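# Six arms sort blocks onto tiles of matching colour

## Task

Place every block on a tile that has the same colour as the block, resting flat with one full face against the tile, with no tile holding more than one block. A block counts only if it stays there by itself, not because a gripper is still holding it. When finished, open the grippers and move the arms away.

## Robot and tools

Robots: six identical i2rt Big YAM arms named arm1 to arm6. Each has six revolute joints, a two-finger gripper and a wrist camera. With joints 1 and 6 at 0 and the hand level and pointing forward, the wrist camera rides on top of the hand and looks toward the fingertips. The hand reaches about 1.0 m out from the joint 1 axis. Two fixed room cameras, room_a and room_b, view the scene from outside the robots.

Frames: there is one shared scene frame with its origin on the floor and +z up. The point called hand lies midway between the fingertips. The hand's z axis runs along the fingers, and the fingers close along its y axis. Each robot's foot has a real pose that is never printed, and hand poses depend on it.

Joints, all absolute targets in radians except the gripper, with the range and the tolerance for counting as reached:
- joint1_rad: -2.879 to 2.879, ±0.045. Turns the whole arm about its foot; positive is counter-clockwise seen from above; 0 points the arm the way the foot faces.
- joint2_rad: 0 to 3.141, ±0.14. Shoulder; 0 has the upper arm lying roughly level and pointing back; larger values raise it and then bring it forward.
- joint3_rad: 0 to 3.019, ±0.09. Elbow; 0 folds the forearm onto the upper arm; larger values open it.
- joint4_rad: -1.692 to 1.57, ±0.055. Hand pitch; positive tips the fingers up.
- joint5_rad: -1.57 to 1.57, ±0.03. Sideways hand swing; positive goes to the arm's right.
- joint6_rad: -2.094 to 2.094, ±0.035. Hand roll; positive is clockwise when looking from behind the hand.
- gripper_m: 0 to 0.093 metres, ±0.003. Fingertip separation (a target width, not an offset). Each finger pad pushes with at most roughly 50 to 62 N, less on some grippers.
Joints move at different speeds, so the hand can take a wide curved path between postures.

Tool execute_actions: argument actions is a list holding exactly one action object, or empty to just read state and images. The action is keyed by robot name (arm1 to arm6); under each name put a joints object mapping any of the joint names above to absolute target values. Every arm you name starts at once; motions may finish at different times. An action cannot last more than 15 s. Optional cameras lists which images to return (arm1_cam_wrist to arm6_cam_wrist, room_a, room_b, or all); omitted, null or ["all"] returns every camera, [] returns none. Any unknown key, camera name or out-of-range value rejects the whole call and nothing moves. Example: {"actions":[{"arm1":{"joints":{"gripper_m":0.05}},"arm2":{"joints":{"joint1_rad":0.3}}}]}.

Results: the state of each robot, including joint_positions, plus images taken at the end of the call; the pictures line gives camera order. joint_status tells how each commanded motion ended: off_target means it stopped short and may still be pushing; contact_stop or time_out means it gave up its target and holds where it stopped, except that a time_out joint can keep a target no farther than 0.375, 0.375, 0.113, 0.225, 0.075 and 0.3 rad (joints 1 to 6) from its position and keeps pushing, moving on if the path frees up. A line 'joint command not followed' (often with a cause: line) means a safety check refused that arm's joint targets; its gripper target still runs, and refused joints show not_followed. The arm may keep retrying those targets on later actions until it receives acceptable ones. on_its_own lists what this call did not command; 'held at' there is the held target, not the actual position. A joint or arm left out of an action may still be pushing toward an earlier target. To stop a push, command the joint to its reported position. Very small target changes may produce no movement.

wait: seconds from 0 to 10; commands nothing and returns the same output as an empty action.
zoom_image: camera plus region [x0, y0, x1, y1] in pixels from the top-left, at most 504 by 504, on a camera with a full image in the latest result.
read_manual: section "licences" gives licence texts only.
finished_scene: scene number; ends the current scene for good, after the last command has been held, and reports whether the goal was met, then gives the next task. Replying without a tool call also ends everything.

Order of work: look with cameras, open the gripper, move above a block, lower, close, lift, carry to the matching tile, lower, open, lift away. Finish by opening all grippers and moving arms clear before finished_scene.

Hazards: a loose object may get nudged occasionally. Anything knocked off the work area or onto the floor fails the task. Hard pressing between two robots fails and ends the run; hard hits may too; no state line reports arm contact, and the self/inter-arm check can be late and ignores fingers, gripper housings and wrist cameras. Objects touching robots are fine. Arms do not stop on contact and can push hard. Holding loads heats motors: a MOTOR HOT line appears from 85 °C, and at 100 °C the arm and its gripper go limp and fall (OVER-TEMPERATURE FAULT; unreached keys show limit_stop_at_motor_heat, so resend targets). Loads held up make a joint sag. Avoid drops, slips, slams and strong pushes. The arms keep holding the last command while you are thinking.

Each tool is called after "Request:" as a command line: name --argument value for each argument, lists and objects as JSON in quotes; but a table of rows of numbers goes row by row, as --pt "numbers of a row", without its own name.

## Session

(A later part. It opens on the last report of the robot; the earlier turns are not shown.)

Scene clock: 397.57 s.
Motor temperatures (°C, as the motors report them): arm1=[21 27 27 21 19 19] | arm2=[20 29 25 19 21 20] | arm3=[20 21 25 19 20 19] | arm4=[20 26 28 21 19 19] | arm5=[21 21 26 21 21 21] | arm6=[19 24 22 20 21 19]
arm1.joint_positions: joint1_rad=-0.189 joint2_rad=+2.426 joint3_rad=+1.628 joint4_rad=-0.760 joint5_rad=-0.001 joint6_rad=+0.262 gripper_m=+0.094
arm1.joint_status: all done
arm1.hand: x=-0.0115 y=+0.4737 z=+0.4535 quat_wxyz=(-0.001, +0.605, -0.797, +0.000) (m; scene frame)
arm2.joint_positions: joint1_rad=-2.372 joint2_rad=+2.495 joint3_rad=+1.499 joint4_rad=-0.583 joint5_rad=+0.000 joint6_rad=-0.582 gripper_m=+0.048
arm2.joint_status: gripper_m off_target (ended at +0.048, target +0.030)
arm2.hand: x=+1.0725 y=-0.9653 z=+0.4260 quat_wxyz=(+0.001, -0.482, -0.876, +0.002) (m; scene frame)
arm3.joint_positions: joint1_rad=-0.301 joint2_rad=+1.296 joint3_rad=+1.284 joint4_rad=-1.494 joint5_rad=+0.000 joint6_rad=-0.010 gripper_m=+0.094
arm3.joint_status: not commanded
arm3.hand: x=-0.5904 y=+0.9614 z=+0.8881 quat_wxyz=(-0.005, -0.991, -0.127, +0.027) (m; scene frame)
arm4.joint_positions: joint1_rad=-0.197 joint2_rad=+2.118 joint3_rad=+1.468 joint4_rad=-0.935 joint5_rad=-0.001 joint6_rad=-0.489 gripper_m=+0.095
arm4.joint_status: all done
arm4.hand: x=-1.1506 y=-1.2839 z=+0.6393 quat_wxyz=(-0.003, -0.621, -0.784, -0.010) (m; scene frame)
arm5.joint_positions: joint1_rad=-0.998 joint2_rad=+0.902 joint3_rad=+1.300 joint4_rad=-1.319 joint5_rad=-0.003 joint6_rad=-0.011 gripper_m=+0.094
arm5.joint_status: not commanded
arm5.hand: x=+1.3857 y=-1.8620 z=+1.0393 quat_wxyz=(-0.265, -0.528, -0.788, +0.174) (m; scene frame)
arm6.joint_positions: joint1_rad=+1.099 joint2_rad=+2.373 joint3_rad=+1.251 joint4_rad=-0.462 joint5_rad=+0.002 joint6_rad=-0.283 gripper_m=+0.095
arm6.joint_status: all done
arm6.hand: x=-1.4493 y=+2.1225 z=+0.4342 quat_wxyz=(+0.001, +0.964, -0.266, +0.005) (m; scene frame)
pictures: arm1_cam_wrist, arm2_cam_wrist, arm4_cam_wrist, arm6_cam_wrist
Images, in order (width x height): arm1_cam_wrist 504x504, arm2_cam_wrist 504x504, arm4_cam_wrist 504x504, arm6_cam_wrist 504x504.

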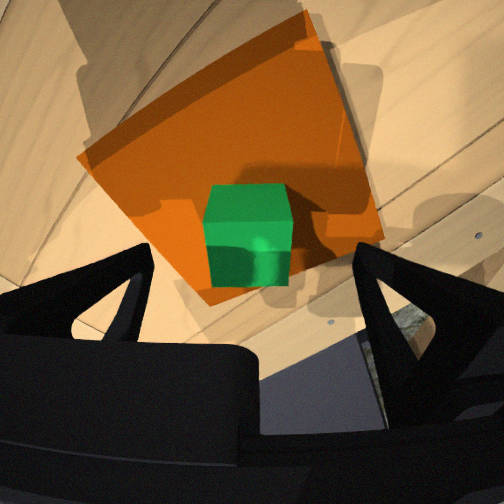

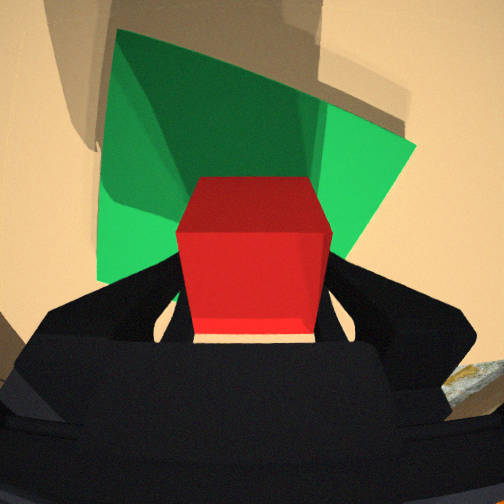

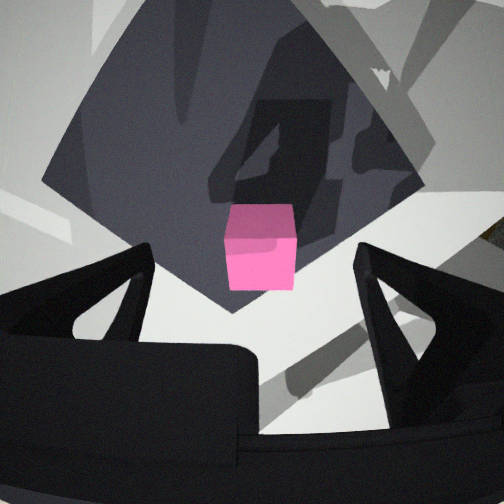

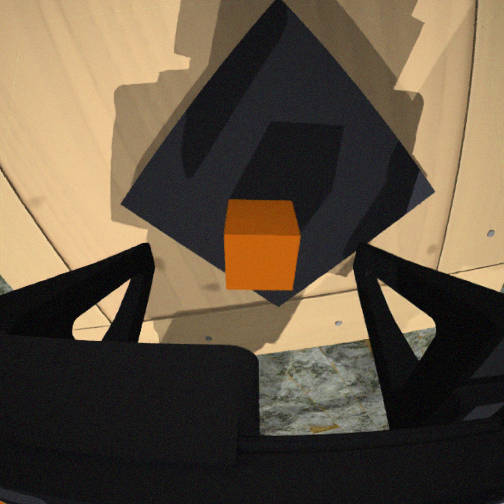

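Request:
execute_actions --actions '[{"arm1": {"joints": {"gripper_m": 0.02}}, "arm2": {"joints": {"joint1_rad": 0.03, "joint2_rad": 1.77, "joint3_rad": 1.55, "joint4_rad": -1.32, "joint6_rad": 0.0, "gripper_m": 0.03}}, "arm4": {"joints": {"gripper_m": 0.015}}, "arm6": {"joints": {"gripper_m": 0.015}}}]' --cameras '["arm1_cam_wrist", "arm2_cam_wrist", "arm4_cam_wrist", "arm6_cam_wrist"]'

Scene clock: 427.60 s.
Motor temperatures (°C, as the motors report them): arm1=[21 27 27 21 19 19] | arm2=[20 29 25 19 21 20] | arm3=[20 21 26 19 20 19] | arm4=[20 26 28 21 19 19] | arm5=[21 21 26 21 21 21] | arm6=[19 25 22 20 21 19]
arm1.joint_positions: joint1_rad=-0.189 joint2_rad=+2.426 joint3_rad=+1.628 joint4_rad=-0.759 joint5_rad=-0.001 joint6_rad=+0.262 gripper_m=+0.035
arm1.joint_status: gripper_m off_target (ended at +0.035, target +0.020)
arm1.hand: x=-0.0114 y=+0.4739 z=+0.4535 quat_wxyz=(-0.001, +0.604, -0.797, +0.000) (m; scene frame)
arm2.joint_positions: joint1_rad=+0.036 joint2_rad=+1.771 joint3_rad=+1.549 joint4_rad=-1.307 joint5_rad=-0.002 joint6_rad=-0.009 gripper_m=+0.048
arm2.joint_status: gripper_m off_target (ended at +0.048, target +0.030); the others done
arm2.hand: x=+1.4578 y=+0.0085 z=+0.8351 quat_wxyz=(-0.015, +0.402, -0.915, -0.005) (m; scene frame)
arm3.joint_positions: joint1_rad=-0.301 joint2_rad=+1.296 joint3_rad=+1.284 joint4_rad=-1.494 joint5_rad=+0.000 joint6_rad=-0.010 gripper_m=+0.094
arm3.joint_status: not commanded
arm3.hand: x=-0.5904 y=+0.9614 z=+0.8881 quat_wxyz=(-0.005, -0.991, -0.127, +0.027) (m; scene frame)
arm4.joint_positions: joint1_rad=-0.197 joint2_rad=+2.118 joint3_rad=+1.468 joint4_rad=-0.935 joint5_rad=+0.000 joint6_rad=-0.490 gripper_m=+0.015
arm4.joint_status: all done
arm4.hand: x=-1.1507 y=-1.2840 z=+0.6393 quat_wxyz=(-0.002, -0.621, -0.784, -0.010) (m; scene frame)
arm5.joint_positions: joint1_rad=-0.998 joint2_rad=+0.902 joint3_rad=+1.300 joint4_rad=-1.319 joint5_rad=-0.003 joint6_rad=-0.011 gripper_m=+0.094
arm5.joint_status: not commanded
arm5.hand: x=+1.3857 y=-1.8620 z=+1.0393 quat_wxyz=(-0.265, -0.528, -0.788, +0.174) (m; scene frame)
arm6.joint_positions: joint1_rad=+1.099 joint2_rad=+2.373 joint3_rad=+1.251 joint4_rad=-0.462 joint5_rad=+0.001 joint6_rad=-0.283 gripper_m=+0.030
arm6.joint_status: gripper_m off_target (ended at +0.030, target +0.015)
arm6.hand: x=-1.4493 y=+2.1225 z=+0.4342 quat_wxyz=(+0.002, +0.964, -0.265, +0.005) (m; scene frame)
pictures: arm1_cam_wrist, arm2_cam_wrist, arm4_cam_wrist, arm6_cam_wrist
Images, in order (width x height): arm1_cam_wrist 504x504, arm2_cam_wrist 504x504, arm4_cam_wrist 504x504, arm6_cam_wrist 504x504.

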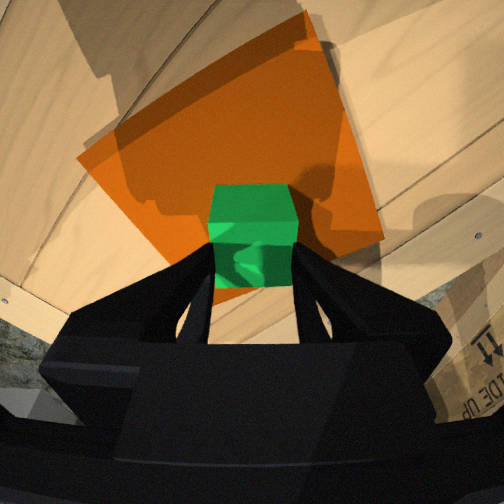

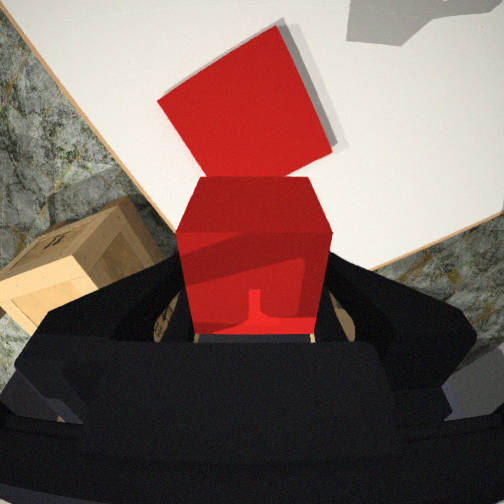

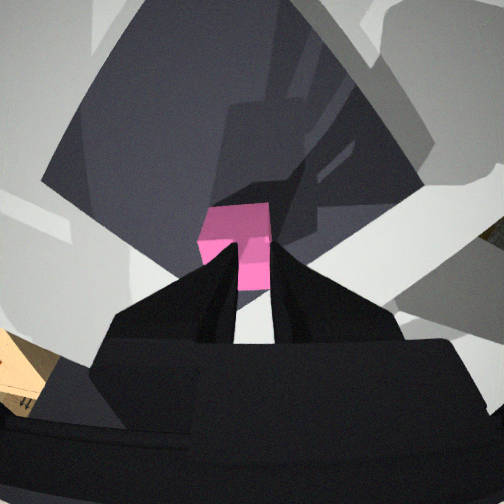

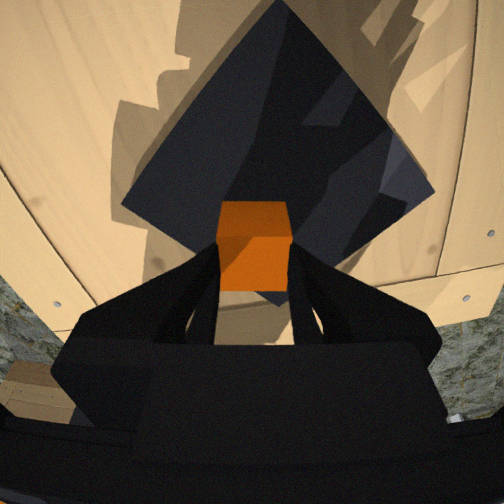

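Request:
execute_actions --actions '[{"arm1": {"joints": {"gripper_m": 0.065, "joint2_rad": 2.472, "joint4_rad": -0.72}}, "arm2": {"joints": {"joint2_rad": 1.945, "joint3_rad": 1.455, "joint4_rad": -1.035, "joint6_rad": -0.48, "gripper_m": 0.03}}, "arm4": {"joints": {"gripper_m": 0.09, "joint2_rad": 2.125, "joint3_rad": 1.388, "joint4_rad": -0.83}}, "arm6": {"joints": {"gripper_m": 0.06, "joint2_rad": 2.418, "joint4_rad": -0.42}}}]' --cameras '["arm1_cam_wrist", "arm2_cam_wrist", "arm4_cam_wrist", "arm6_cam_wrist"]'

Scene clock: 474.77 s.
Motor temperatures (°C, as the motors report them): arm1=[21 27 28 21 19 19] | arm2=[20 28 27 19 21 20] | arm3=[20 21 26 19 20 19] | arm4=[20 27 28 21 19 19] | arm5=[21 21 26 21 21 21] | arm6=[19 25 22 20 21 19]
arm1.joint_positions: joint1_rad=-0.189 joint2_rad=+2.458 joint3_rad=+1.630 joint4_rad=-0.730 joint5_rad=-0.001 joint6_rad=+0.263 gripper_m=+0.065
arm1.joint_status: all done
arm1.hand: x=-0.0115 y=+0.4713 z=+0.4351 quat_wxyz=(-0.001, +0.604, -0.797, +0.000) (m; scene frame)
arm2.joint_positions: joint1_rad=+0.036 joint2_rad=+1.975 joint3_rad=+1.435 joint4_rad=-1.050 joint5_rad=-0.002 joint6_rad=-0.470 gripper_m=+0.048
arm2.joint_status: gripper_m off_target (ended at +0.048, target +0.030); the others done
arm2.hand: x=+1.4639 y=+0.0142 z=+0.6865 quat_wxyz=(+0.014, +0.601, -0.799, +0.003) (m; scene frame)
arm3.joint_positions: joint1_rad=-0.301 joint2_rad=+1.296 joint3_rad=+1.284 joint4_rad=-1.494 joint5_rad=+0.000 joint6_rad=-0.010 gripper_m=+0.094
arm3.joint_status: not commanded
arm3.hand: x=-0.5904 y=+0.9614 z=+0.8881 quat_wxyz=(-0.005, -0.991, -0.127, +0.027) (m; scene frame)
arm4.joint_positions: joint1_rad=-0.198 joint2_rad=+2.107 joint3_rad=+1.397 joint4_rad=-0.846 joint5_rad=-0.001 joint6_rad=-0.490 gripper_m=+0.090
arm4.joint_status: all done
arm4.hand: x=-1.1479 y=-1.2739 z=+0.6243 quat_wxyz=(-0.009, -0.621, -0.784, +0.003) (m; scene frame)
arm5.joint_positions: joint1_rad=-0.998 joint2_rad=+0.902 joint3_rad=+1.300 joint4_rad=-1.319 joint5_rad=-0.003 joint6_rad=-0.011 gripper_m=+0.094
arm5.joint_status: not commanded
arm5.hand: x=+1.3857 y=-1.8620 z=+1.0393 quat_wxyz=(-0.265, -0.528, -0.788, +0.174) (m; scene frame)
arm6.joint_positions: joint1_rad=+1.099 joint2_rad=+2.401 joint3_rad=+1.251 joint4_rad=-0.438 joint5_rad=+0.001 joint6_rad=-0.283 gripper_m=+0.060
arm6.joint_status: all done
arm6.hand: x=-1.4463 y=+2.1192 z=+0.4208 quat_wxyz=(+0.002, +0.964, -0.265, +0.006) (m; scene frame)
pictures: arm1_cam_wrist, arm2_cam_wrist, arm4_cam_wrist, arm6_cam_wrist
Images, in order (width x height): arm1_cam_wrist 504x504, arm2_cam_wrist 504x504, arm4_cam_wrist 504x504, arm6_cam_wrist 504x504.

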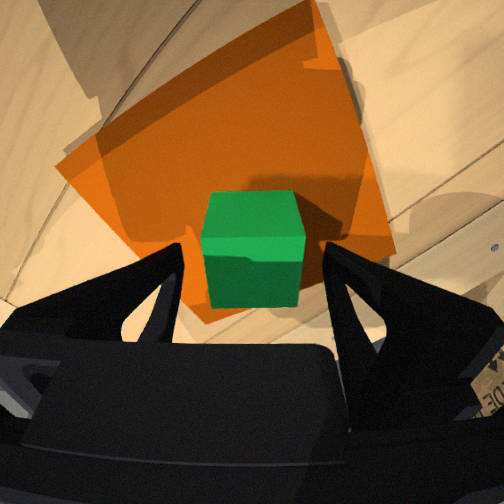

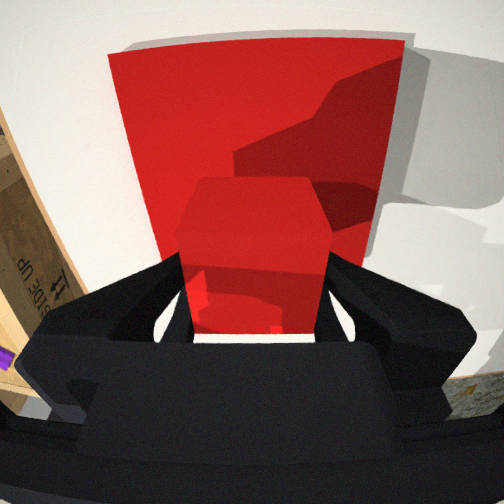

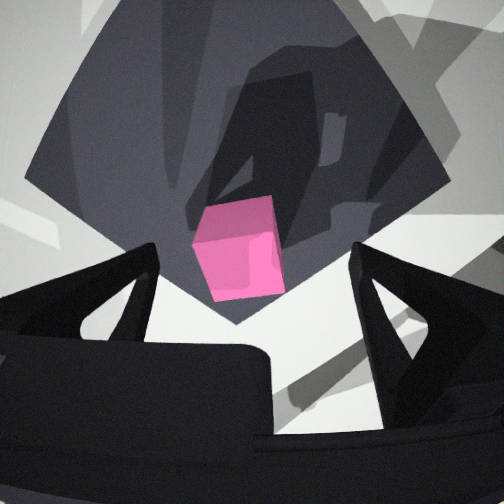

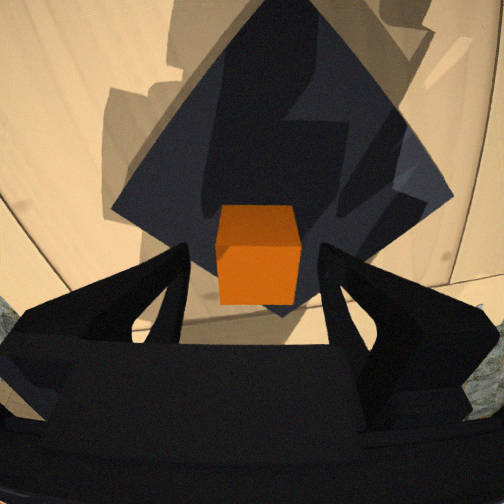

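Request:
execute_actions --actions '[{"arm1": {"joints": {"gripper_m": 0.02}}, "arm2": {"joints": {"joint2_rad": 1.967, "joint4_rad": -1.0, "gripper_m": 0.03}}, "arm4": {"joints": {"gripper_m": 0.015, "joint6_rad": -0.64}}, "arm6": {"joints": {"gripper_m": 0.015}}}]' --cameras '["arm1_cam_wrist", "arm2_cam_wrist", "arm4_cam_wrist", "arm6_cam_wrist"]'

Scene clock: 487.23 s.
Motor temperatures (°C, as the motors report them): arm1=[21 28 28 21 19 19] | arm2=[20 29 27 19 21 20] | arm3=[20 21 26 19 20 19] | arm4=[20 27 27 21 19 19] | arm5=[21 21 27 21 21 21] | arm6=[19 25 22 20 21 19]
arm1.joint_positions: joint1_rad=-0.189 joint2_rad=+2.458 joint3_rad=+1.630 joint4_rad=-0.730 joint5_rad=-0.001 joint6_rad=+0.263 gripper_m=+0.037
arm1.joint_status: gripper_m off_target (ended at +0.037, target +0.020)
arm1.hand: x=-0.0115 y=+0.4713 z=+0.4351 quat_wxyz=(-0.001, +0.604, -0.797, +0.000) (m; scene frame)
arm2.joint_positions: joint1_rad=+0.036 joint2_rad=+1.975 joint3_rad=+1.435 joint4_rad=-1.015 joint5_rad=-0.002 joint6_rad=-0.471 gripper_m=+0.048
arm2.joint_status: gripper_m off_target (ended at +0.048, target +0.030); the others done
arm2.hand: x=+1.4696 y=+0.0203 z=+0.6863 quat_wxyz=(-0.003, +0.601, -0.799, +0.000) (m; scene frame)
arm3.joint_positions: joint1_rad=-0.301 joint2_rad=+1.296 joint3_rad=+1.284 joint4_rad=-1.494 joint5_rad=+0.000 joint6_rad=-0.010 gripper_m=+0.094
arm3.joint_status: not commanded
arm3.hand: x=-0.5904 y=+0.9614 z=+0.8881 quat_wxyz=(-0.005, -0.991, -0.127, +0.027) (m; scene frame)
arm4.joint_positions: joint1_rad=-0.198 joint2_rad=+2.107 joint3_rad=+1.397 joint4_rad=-0.846 joint5_rad=-0.001 joint6_rad=-0.628 gripper_m=+0.032
arm4.joint_status: gripper_m off_target (ended at +0.032, target +0.015); the others done
arm4.hand: x=-1.1479 y=-1.2740 z=+0.6243 quat_wxyz=(-0.008, -0.566, -0.825, +0.004) (m; scene frame)
arm5.joint_positions: joint1_rad=-0.998 joint2_rad=+0.902 joint3_rad=+1.300 joint4_rad=-1.319 joint5_rad=-0.003 joint6_rad=-0.011 gripper_m=+0.094
arm5.joint_status: not commanded
arm5.hand: x=+1.3857 y=-1.8620 z=+1.0393 quat_wxyz=(-0.265, -0.528, -0.788, +0.174) (m; scene frame)
arm6.joint_positions: joint1_rad=+1.099 joint2_rad=+2.401 joint3_rad=+1.251 joint4_rad=-0.438 joint5_rad=+0.001 joint6_rad=-0.284 gripper_m=+0.032
arm6.joint_status: gripper_m off_target (ended at +0.032, target +0.015)
arm6.hand: x=-1.4463 y=+2.1192 z=+0.4208 quat_wxyz=(+0.003, +0.964, -0.265, +0.006) (m; scene frame)
pictures: arm1_cam_wrist, arm2_cam_wrist, arm4_cam_wrist, arm6_cam_wrist
Images, in order (width x height): arm1_cam_wrist 504x504, arm2_cam_wrist 504x504, arm4_cam_wrist 504x504, arm6_cam_wrist 504x504.

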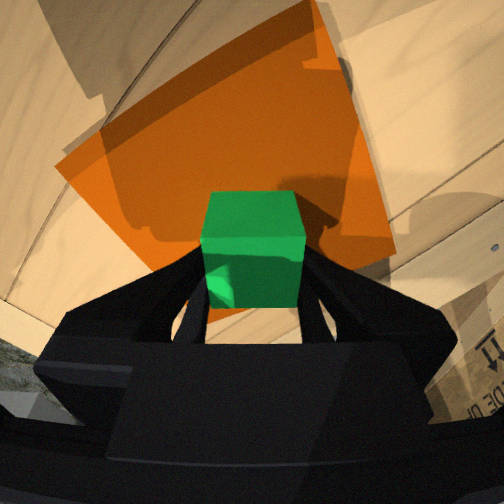

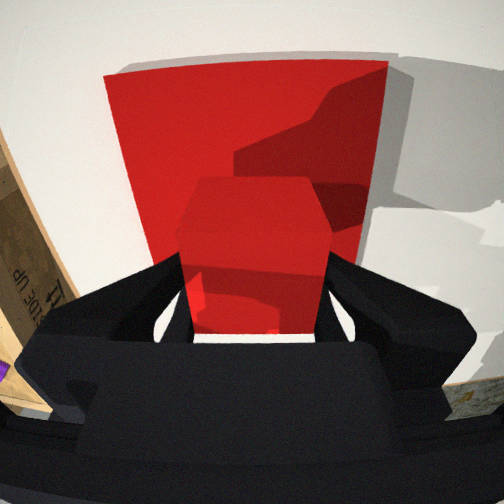

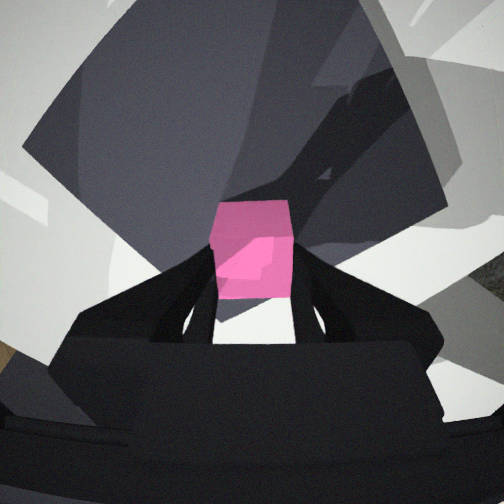

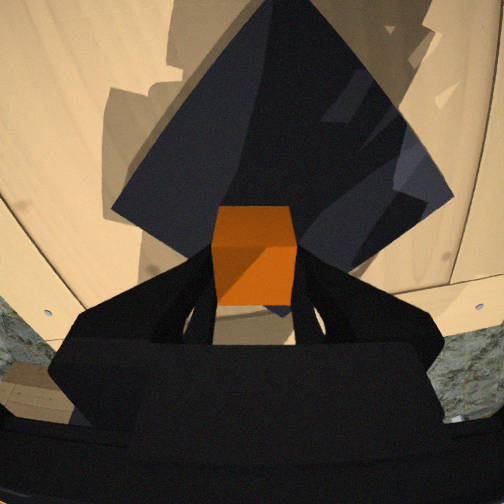

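Request:
execute_actions --actions '[{"arm1": {"joints": {"joint1_rad": -1.97, "joint2_rad": 1.90, "joint3_rad": 1.445, "joint4_rad": -1.10, "joint6_rad": 0.0, "gripper_m": 0.02}}, "arm2": {"joints": {"joint2_rad": 2.01, "gripper_m": 0.03}}, "arm3": {"joints": {"joint1_rad": 0.3}}, "arm4": {"joints": {"joint1_rad": -1.70, "joint2_rad": 1.684, "joint3_rad": 1.41, "joint4_rad": -1.29, "joint6_rad": 0.0, "gripper_m": 0.015}}, "arm6": {"joints": {"joint1_rad": -2.21, "joint2_rad": 2.235, "joint3_rad": 1.635, "joint4_rad": -0.95, "joint6_rad": 0.0, "gripper_m": 0.015}}}]' --cameras '["arm1_cam_wrist", "arm2_cam_wrist", "arm4_cam_wrist", "arm6_cam_wrist"]'

Scene clock: 527.03 s.
Motor temperatures (°C, as the motors report them): arm1=[21 28 28 21 19 19] | arm2=[20 29 28 19 21 20] | arm3=[20 21 27 19 20 19] | arm4=[20 27 27 21 19 19] | arm5=[21 21 27 21 21 21] | arm6=[19 25 22 20 21 19]
arm1.joint_positions: joint1_rad=-1.978 joint2_rad=+1.904 joint3_rad=+1.448 joint4_rad=-1.091 joint5_rad=+0.000 joint6_rad=+0.009 gripper_m=+0.037
arm1.joint_status: gripper_m off_target (ended at +0.037, target +0.020); the others done
arm1.hand: x=+0.5251 y=-0.2726 z=+0.7072 quat_wxyz=(-0.014, -0.118, -0.993, +0.007) (m; scene frame)
arm2.joint_positions: joint1_rad=+0.036 joint2_rad=+2.000 joint3_rad=+1.435 joint4_rad=-1.015 joint5_rad=-0.002 joint6_rad=-0.471 gripper_m=+0.048
arm2.joint_status: gripper_m off_target (ended at +0.048, target +0.030); the others done
arm2.hand: x=+1.4675 y=+0.0180 z=+0.6734 quat_wxyz=(+0.009, +0.601, -0.799, +0.003) (m; scene frame)
arm3.joint_positions: joint1_rad=+0.301 joint2_rad=+1.296 joint3_rad=+1.284 joint4_rad=-1.494 joint5_rad=+0.000 joint6_rad=-0.010 gripper_m=+0.094
arm3.joint_status: all done
arm3.hand: x=-0.4727 y=+0.7676 z=+0.8894 quat_wxyz=(-0.015, -0.909, -0.416, +0.025) (m; scene frame)
arm4.joint_positions: joint1_rad=-1.704 joint2_rad=+1.683 joint3_rad=+1.401 joint4_rad=-1.275 joint5_rad=-0.001 joint6_rad=-0.010 gripper_m=+0.032
arm4.joint_status: gripper_m off_target (ended at +0.032, target +0.015); the others done
arm4.hand: x=-1.4970 y=-0.6283 z=+0.8398 quat_wxyz=(+0.001, -0.996, +0.092, +0.000) (m; scene frame)
arm5.joint_positions: joint1_rad=-0.998 joint2_rad=+0.902 joint3_rad=+1.300 joint4_rad=-1.319 joint5_rad=-0.003 joint6_rad=-0.011 gripper_m=+0.094
arm5.joint_status: not commanded
arm5.hand: x=+1.3857 y=-1.8620 z=+1.0393 quat_wxyz=(-0.265, -0.528, -0.788, +0.174) (m; scene frame)
arm6.joint_positions: joint1_rad=-2.214 joint2_rad=+2.222 joint3_rad=+1.634 joint4_rad=-0.934 joint5_rad=+0.002 joint6_rad=-0.005 gripper_m=+0.032
arm6.joint_status: gripper_m off_target (ended at +0.032, target +0.015); the others done
arm6.hand: x=-0.7590 y=+1.2214 z=+0.6088 quat_wxyz=(-0.020, -0.473, -0.881, +0.012) (m; scene frame)
pictures: arm1_cam_wrist, arm2_cam_wrist, arm4_cam_wrist, arm6_cam_wrist
Images, in order (width x height): arm1_cam_wrist 504x504, arm2_cam_wrist 504x504, arm4_cam_wrist 504x504, arm6_cam_wrist 504x504.

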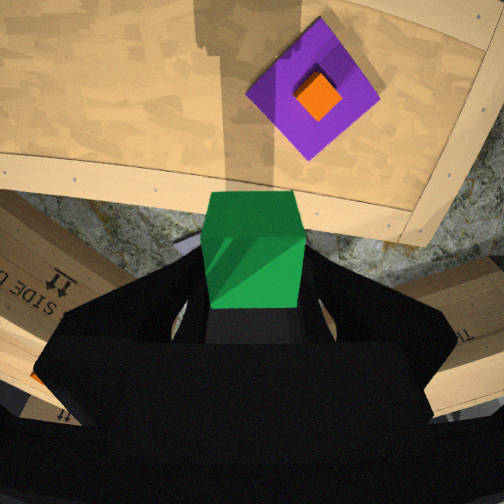

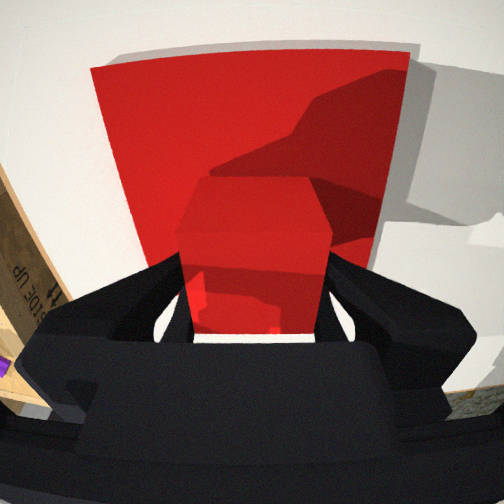

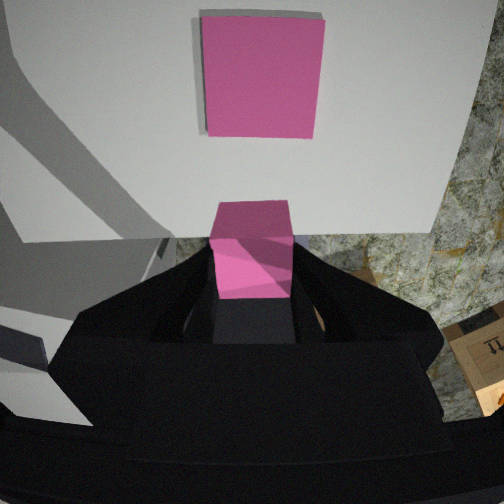

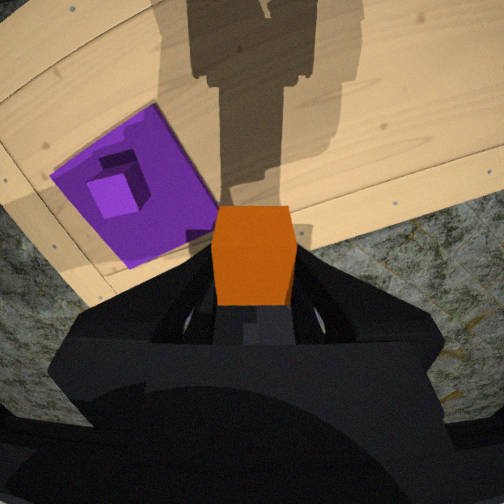

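Request:
execute_actions --actions '[{"arm1": {"joints": {"joint1_rad": -1.84, "joint2_rad": 2.425, "joint3_rad": 1.565, "joint4_rad": -0.685, "gripper_m": 0.02}}, "arm2": {"joints": {"gripper_m": 0.075}}, "arm4": {"joints": {"joint1_rad": -1.73, "joint2_rad": 2.02, "joint3_rad": 1.342, "joint4_rad": -0.87, "gripper_m": 0.015}}, "arm6": {"joints": {"joint2_rad": 2.435, "joint3_rad": 1.66, "joint4_rad": -0.765, "gripper_m": 0.015}}}]' --cameras '["arm1_cam_wrist", "arm2_cam_wrist", "arm4_cam_wrist", "arm6_cam_wrist"]'

Scene clock: 561.30 s.
Motor temperatures (°C, as the motors report them): arm1=[21 28 28 21 19 19] | arm2=[20 29 28 19 21 20] | arm3=[20 21 27 19 20 19] | arm4=[20 26 29 21 19 19] | arm5=[21 21 27 21 21 21] | arm6=[19 26 23 20 21 19]
arm1.joint_positions: joint1_rad=-1.834 joint2_rad=+2.433 joint3_rad=+1.551 joint4_rad=-0.694 joint5_rad=-0.003 joint6_rad=+0.007 gripper_m=+0.037
arm1.joint_status: gripper_m off_target (ended at +0.037, target +0.020); the others done
arm1.hand: x=+0.5746 y=-0.1988 z=+0.4390 quat_wxyz=(+0.001, -0.046, -0.999, +0.004) (m; scene frame)
arm2.joint_positions: joint1_rad=+0.036 joint2_rad=+2.000 joint3_rad=+1.435 joint4_rad=-1.015 joint5_rad=-0.002 joint6_rad=-0.471 gripper_m=+0.075
arm2.joint_status: all done
arm2.hand: x=+1.4675 y=+0.0180 z=+0.6734 quat_wxyz=(+0.009, +0.601, -0.799, +0.003) (m; scene frame)
arm3.joint_positions: joint1_rad=+0.301 joint2_rad=+1.296 joint3_rad=+1.284 joint4_rad=-1.494 joint5_rad=+0.000 joint6_rad=-0.010 gripper_m=+0.094
arm3.joint_status: not commanded
arm3.hand: x=-0.4727 y=+0.7676 z=+0.8894 quat_wxyz=(-0.015, -0.909, -0.416, +0.025) (m; scene frame)
arm4.joint_positions: joint1_rad=-1.719 joint2_rad=+2.016 joint3_rad=+1.337 joint4_rad=-0.885 joint5_rad=-0.001 joint6_rad=-0.010 gripper_m=+0.032
arm4.joint_status: gripper_m off_target (ended at +0.032, target +0.015); the others done
arm4.hand: x=-1.5356 y=-0.6121 z=+0.6495 quat_wxyz=(+0.000, -0.995, +0.100, -0.003) (m; scene frame)
arm5.joint_positions: joint1_rad=-0.998 joint2_rad=+0.902 joint3_rad=+1.300 joint4_rad=-1.319 joint5_rad=-0.003 joint6_rad=-0.011 gripper_m=+0.094
arm5.joint_status: not commanded
arm5.hand: x=+1.3857 y=-1.8620 z=+1.0393 quat_wxyz=(-0.265, -0.528, -0.788, +0.174) (m; scene frame)
arm6.joint_positions: joint1_rad=-2.214 joint2_rad=+2.453 joint3_rad=+1.640 joint4_rad=-0.781 joint5_rad=+0.002 joint6_rad=-0.005 gripper_m=+0.032
arm6.joint_status: gripper_m off_target (ended at +0.032, target +0.015); the others done
arm6.hand: x=-0.7707 y=+1.2395 z=+0.4712 quat_wxyz=(+0.012, -0.473, -0.881, -0.006) (m; scene frame)
pictures: arm1_cam_wrist, arm2_cam_wrist, arm4_cam_wrist, arm6_cam_wrist
Images, in order (width x height): arm1_cam_wrist 504x504, arm2_cam_wrist 504x504, arm4_cam_wrist 504x504, arm6_cam_wrist 504x504.

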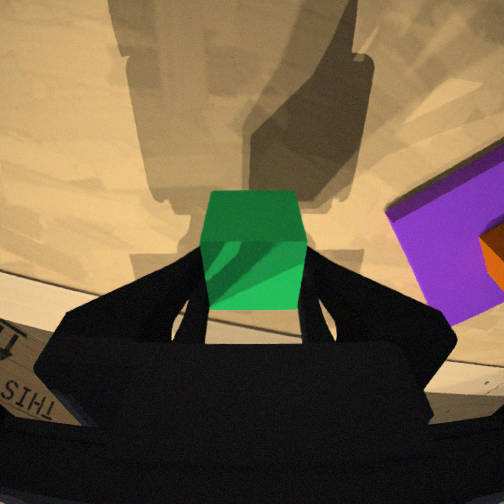

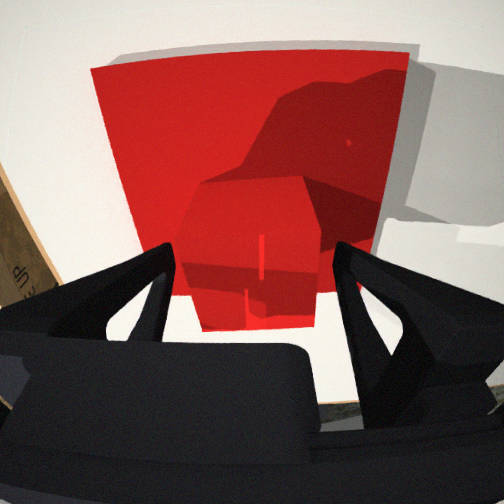

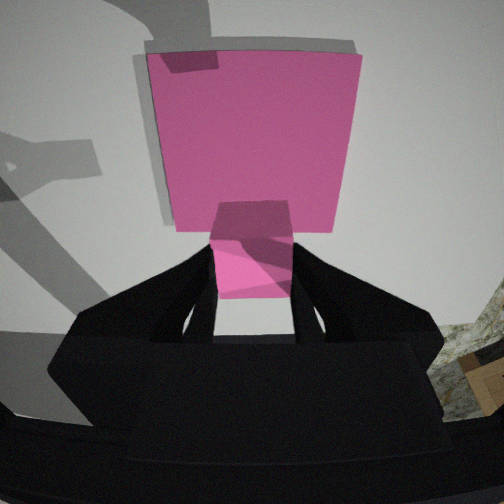

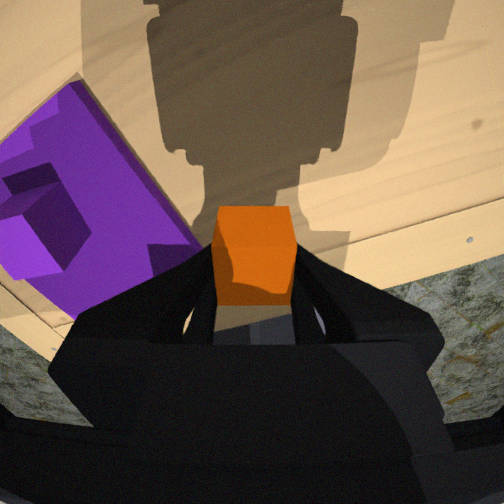

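Request:
execute_actions --actions '[]'

Scene clock: 576.80 s.
Motor temperatures (°C, as the motors report them): arm1=[21 28 28 21 19 19] | arm2=[20 29 28 19 21 20] | arm3=[20 21 27 19 20 19] | arm4=[20 27 28 21 19 19] | arm5=[21 21 27 21 21 21] | arm6=[19 26 23 20 21 19]
arm1.joint_positions: joint1_rad=-1.834 joint2_rad=+2.433 joint3_rad=+1.551 joint4_rad=-0.694 joint5_rad=-0.003 joint6_rad=+0.007 gripper_m=+0.037
arm1.joint_status: gripper_m off_target (ended at +0.037, target +0.020); the others done
arm1.hand: x=+0.5746 y=-0.1988 z=+0.4390 quat_wxyz=(+0.001, -0.046, -0.999, +0.004) (m; scene frame)
arm2.joint_positions: joint1_rad=+0.036 joint2_rad=+2.000 joint3_rad=+1.435 joint4_rad=-1.015 joint5_rad=-0.002 joint6_rad=-0.471 gripper_m=+0.075
arm2.joint_status: all done
arm2.hand: x=+1.4675 y=+0.0180 z=+0.6734 quat_wxyz=(+0.009, +0.601, -0.799, +0.003) (m; scene frame)
arm3.joint_positions: joint1_rad=+0.301 joint2_rad=+1.296 joint3_rad=+1.284 joint4_rad=-1.494 joint5_rad=+0.000 joint6_rad=-0.010 gripper_m=+0.094
arm3.joint_status: not commanded
arm3.hand: x=-0.4727 y=+0.7676 z=+0.8894 quat_wxyz=(-0.015, -0.909, -0.416, +0.025) (m; scene frame)
arm4.joint_positions: joint1_rad=-1.719 joint2_rad=+2.016 joint3_rad=+1.337 joint4_rad=-0.885 joint5_rad=-0.001 joint6_rad=-0.010 gripper_m=+0.032
arm4.joint_status: gripper_m off_target (ended at +0.032, target +0.015); the others done
arm4.hand: x=-1.5356 y=-0.6121 z=+0.6495 quat_wxyz=(+0.000, -0.995, +0.100, -0.003) (m; scene frame)
arm5.joint_positions: joint1_rad=-0.998 joint2_rad=+0.902 joint3_rad=+1.300 joint4_rad=-1.319 joint5_rad=-0.003 joint6_rad=-0.011 gripper_m=+0.094
arm5.joint_status: not commanded
arm5.hand: x=+1.3857 y=-1.8620 z=+1.0393 quat_wxyz=(-0.265, -0.528, -0.788, +0.174) (m; scene frame)
arm6.joint_positions: joint1_rad=-2.214 joint2_rad=+2.453 joint3_rad=+1.640 joint4_rad=-0.781 joint5_rad=+0.002 joint6_rad=-0.005 gripper_m=+0.032
arm6.joint_status: gripper_m off_target (ended at +0.032, target +0.015); the others done
arm6.hand: x=-0.7707 y=+1.2395 z=+0.4712 quat_wxyz=(+0.012, -0.473, -0.881, -0.006) (m; scene frame)
pictures: arm1_cam_wrist, arm2_cam_wrist, arm3_cam_wrist, arm4_cam_wrist, arm5_cam_wrist, arm6_cam_wrist, room_a, room_b
Images, in order (width x height): arm1_cam_wrist 504x504, arm2_cam_wrist 504x504, arm3_cam_wrist 504x504, arm4_cam_wrist 504x504, arm5_cam_wrist 504x504, arm6_cam_wrist 504x504, room_a 504x504, room_b 504x504.

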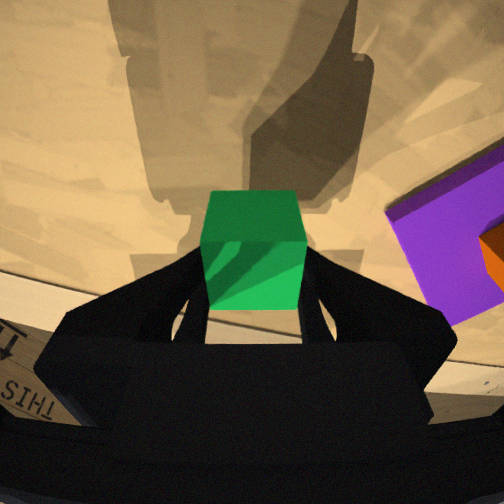

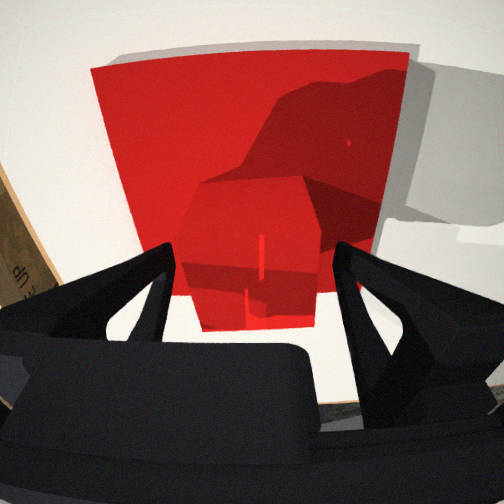

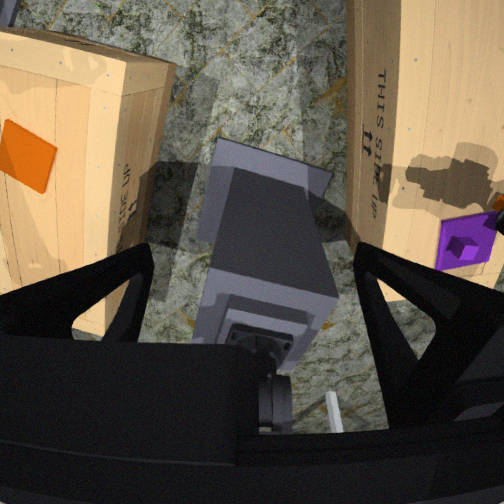

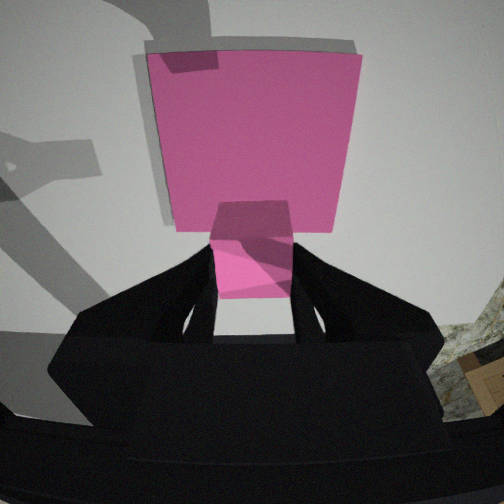

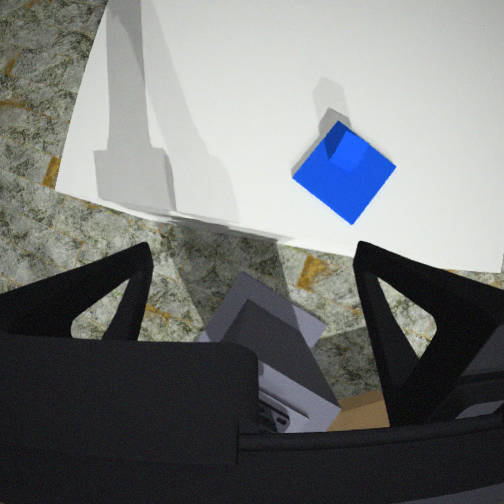

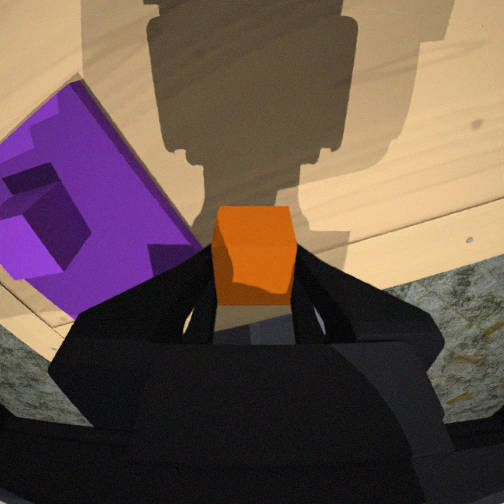

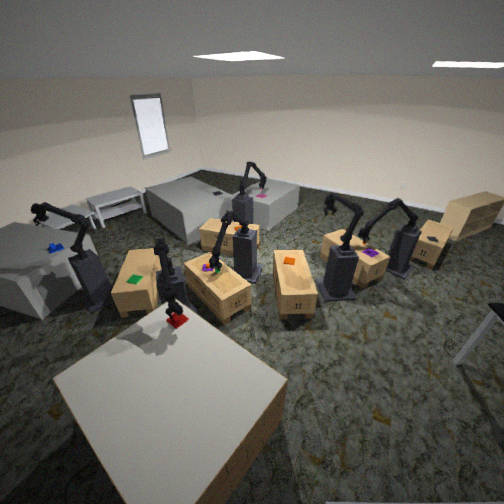

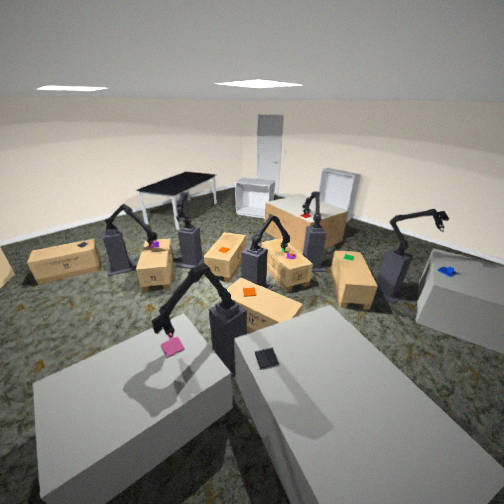

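Request:
execute_actions --actions '[{"arm1": {"joints": {"joint2_rad": 2.493, "joint4_rad": -0.636}}, "arm2": {"joints": {"joint2_rad": 1.75, "joint4_rad": -1.26, "gripper_m": 0.09}}, "arm3": {"joints": {"joint1_rad": -0.45}}, "arm4": {"joints": {"joint2_rad": 2.145, "joint3_rad": 1.352, "joint4_rad": -0.762}}, "arm6": {"joints": {"joint2_rad": 2.562, "joint3_rad": 1.775, "joint4_rad": -0.765}}}]' --cameras '["arm1_cam_wrist", "arm2_cam_wrist", "arm4_cam_wrist", "arm6_cam_wrist"]'

Scene clock: 615.93 s.
Motor temperatures (°C, as the motors report them): arm1=[21 29 27 21 19 19] | arm2=[20 29 28 19 21 20] | arm3=[20 21 27 19 20 19] | arm4=[20 27 28 21 19 19] | arm5=[21 21 27 21 21 21] | arm6=[19 27 23 20 21 19]
arm1.joint_positions: joint1_rad=-1.834 joint2_rad=+2.465 joint3_rad=+1.552 joint4_rad=-0.645 joint5_rad=-0.003 joint6_rad=+0.007 gripper_m=+0.037
arm1.joint_status: all done
arm1.hand: x=+0.5756 y=-0.1991 z=+0.4205 quat_wxyz=(-0.008, -0.046, -0.999, +0.004) (m; scene frame)
arm2.joint_positions: joint1_rad=+0.036 joint2_rad=+1.734 joint3_rad=+1.435 joint4_rad=-1.248 joint5_rad=-0.002 joint6_rad=-0.471 gripper_m=+0.090
arm2.joint_status: all done
arm2.hand: x=+1.4406 y=-0.0100 z=+0.8123 quat_wxyz=(-0.007, +0.601, -0.799, +0.000) (m; scene frame)
arm3.joint_positions: joint1_rad=-0.450 joint2_rad=+1.297 joint3_rad=+1.284 joint4_rad=-1.494 joint5_rad=+0.000 joint6_rad=-0.010 gripper_m=+0.094
arm3.joint_status: all done
arm3.hand: x=-0.6001 y=+1.0175 z=+0.8879 quat_wxyz=(-0.002, -0.998, -0.053, +0.027) (m; scene frame)
arm4.joint_positions: joint1_rad=-1.719 joint2_rad=+2.148 joint3_rad=+1.337 joint4_rad=-0.777 joint5_rad=-0.001 joint6_rad=-0.010 gripper_m=+0.032
arm4.joint_status: all done
arm4.hand: x=-1.5339 y=-0.6124 z=+0.5804 quat_wxyz=(-0.001, -0.995, +0.100, -0.015) (m; scene frame)
arm5.joint_positions: joint1_rad=-0.998 joint2_rad=+0.902 joint3_rad=+1.300 joint4_rad=-1.319 joint5_rad=-0.003 joint6_rad=-0.011 gripper_m=+0.094
arm5.joint_status: not commanded
arm5.hand: x=+1.3857 y=-1.8620 z=+1.0393 quat_wxyz=(-0.265, -0.528, -0.788, +0.174) (m; scene frame)
arm6.joint_positions: joint1_rad=-2.214 joint2_rad=+2.549 joint3_rad=+1.753 joint4_rad=-0.775 joint5_rad=+0.002 joint6_rad=-0.005 gripper_m=+0.032
arm6.joint_status: all done
arm6.hand: x=-0.7560 y=+1.2170 z=+0.4424 quat_wxyz=(+0.002, -0.473, -0.881, +0.000) (m; scene frame)
pictures: arm1_cam_wrist, arm2_cam_wrist, arm4_cam_wrist, arm6_cam_wrist
Images, in order (width x height): arm1_cam_wrist 504x504, arm2_cam_wrist 504x504, arm4_cam_wrist 504x504, arm6_cam_wrist 504x504.

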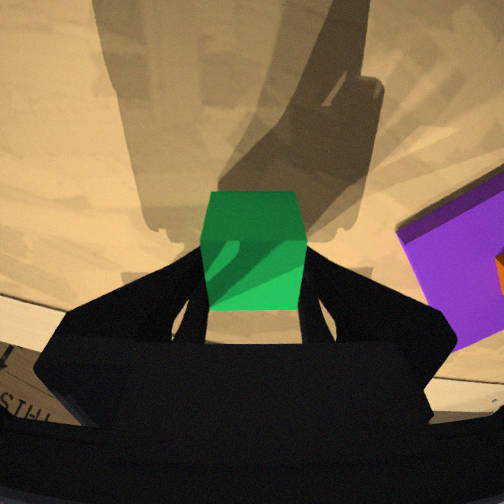

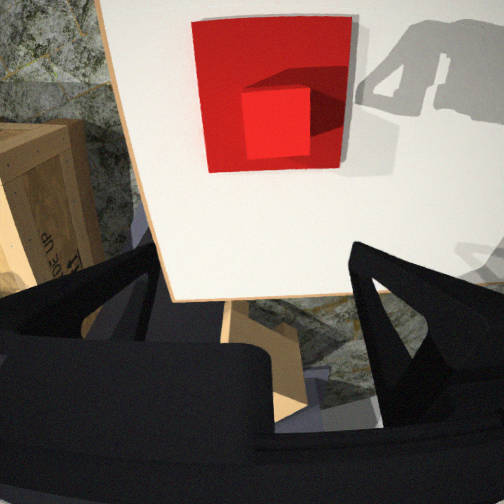

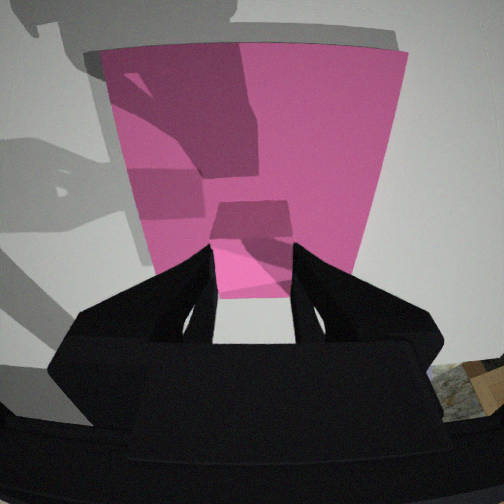

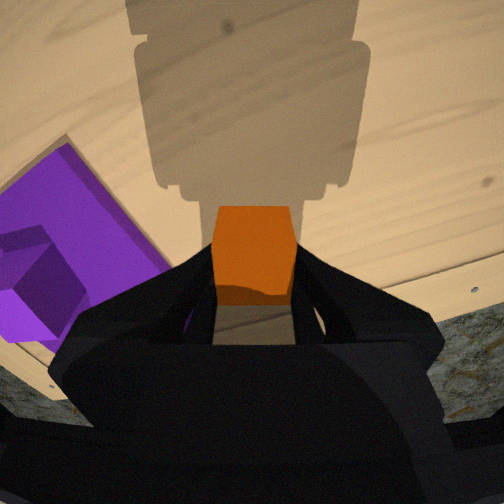

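Request:
execute_actions --actions '[{"arm1": {"joints": {"gripper_m": 0.075}}, "arm2": {"joints": {"joint1_rad": 1.2, "joint6_rad": -0.26}}, "arm4": {"joints": {"joint2_rad": 2.187, "joint4_rad": -0.722}}, "arm6": {"joints": {"joint2_rad": 2.592, "joint4_rad": -0.735}}}]' --cameras '["arm1_cam_wrist", "arm4_cam_wrist", "arm6_cam_wrist"]'

Scene clock: 638.80 s.
Motor temperatures (°C, as the motors report them): arm1=[21 29 27 21 19 19] | arm2=[20 29 29 19 21 20] | arm3=[20 21 27 19 20 19] | arm4=[20 27 28 21 19 19] | arm5=[21 21 27 21 21 21] | arm6=[19 27 23 20 21 19]
arm1.joint_positions: joint1_rad=-1.834 joint2_rad=+2.473 joint3_rad=+1.552 joint4_rad=-0.643 joint5_rad=-0.003 joint6_rad=+0.007 gripper_m=+0.075
arm1.joint_status: all done
arm1.hand: x=+0.5729 y=-0.1989 z=+0.4160 quat_wxyz=(-0.005, -0.046, -0.999, +0.004) (m; scene frame)
arm2.joint_positions: joint1_rad=+1.202 joint2_rad=+1.739 joint3_rad=+1.435 joint4_rad=-1.248 joint5_rad=+0.000 joint6_rad=-0.269 gripper_m=+0.090
arm2.joint_status: all done
arm2.hand: x=+0.8747 y=+0.0864 z=+0.8110 quat_wxyz=(-0.001, +0.903, -0.429, -0.007) (m; scene frame)
arm3.joint_positions: joint1_rad=-0.450 joint2_rad=+1.297 joint3_rad=+1.284 joint4_rad=-1.494 joint5_rad=+0.000 joint6_rad=-0.010 gripper_m=+0.094
arm3.joint_status: not commanded
arm3.hand: x=-0.6001 y=+1.0175 z=+0.8879 quat_wxyz=(-0.002, -0.998, -0.053, +0.027) (m; scene frame)
arm4.joint_positions: joint1_rad=-1.719 joint2_rad=+2.163 joint3_rad=+1.337 joint4_rad=-0.738 joint5_rad=-0.001 joint6_rad=-0.010 gripper_m=+0.032
arm4.joint_status: all done
arm4.hand: x=-1.5396 y=-0.6111 z=+0.5723 quat_wxyz=(+0.000, -0.995, +0.100, -0.003) (m; scene frame)
arm5.joint_positions: joint1_rad=-0.998 joint2_rad=+0.902 joint3_rad=+1.300 joint4_rad=-1.319 joint5_rad=-0.003 joint6_rad=-0.011 gripper_m=+0.094
arm5.joint_status: not commanded
arm5.hand: x=+1.3857 y=-1.8620 z=+1.0393 quat_wxyz=(-0.265, -0.528, -0.788, +0.174) (m; scene frame)
arm6.joint_positions: joint1_rad=-2.214 joint2_rad=+2.573 joint3_rad=+1.753 joint4_rad=-0.752 joint5_rad=+0.002 joint6_rad=-0.005 gripper_m=+0.032
arm6.joint_status: all done
arm6.hand: x=-0.7578 y=+1.2198 z=+0.4278 quat_wxyz=(+0.002, -0.473, -0.881, +0.000) (m; scene frame)
pictures: arm1_cam_wrist, arm4_cam_wrist, arm6_cam_wrist
Images, in order (width x height): arm1_cam_wrist 504x504, arm4_cam_wrist 504x504, arm6_cam_wrist 504x504.

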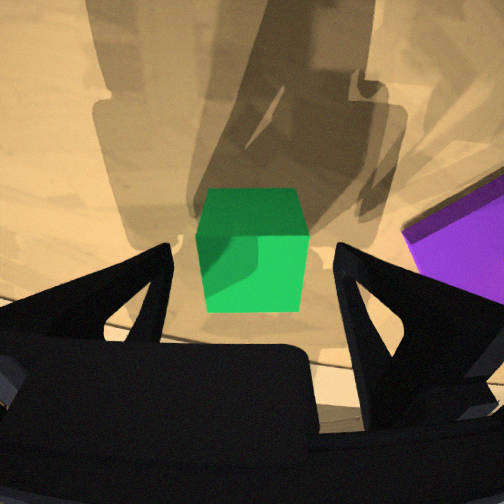

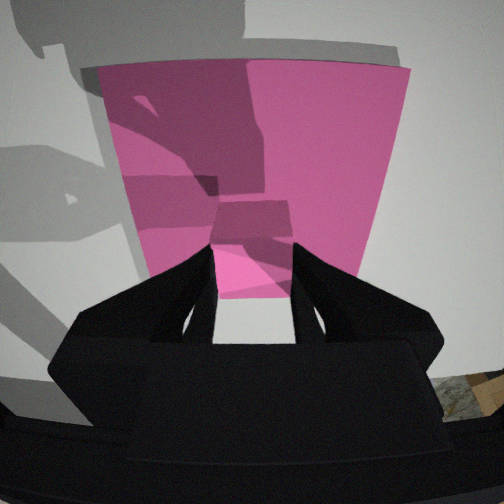

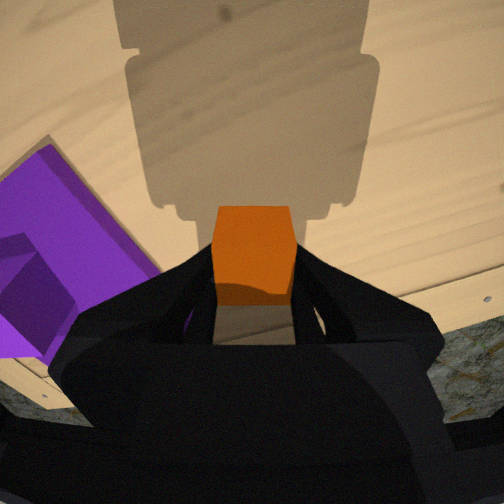

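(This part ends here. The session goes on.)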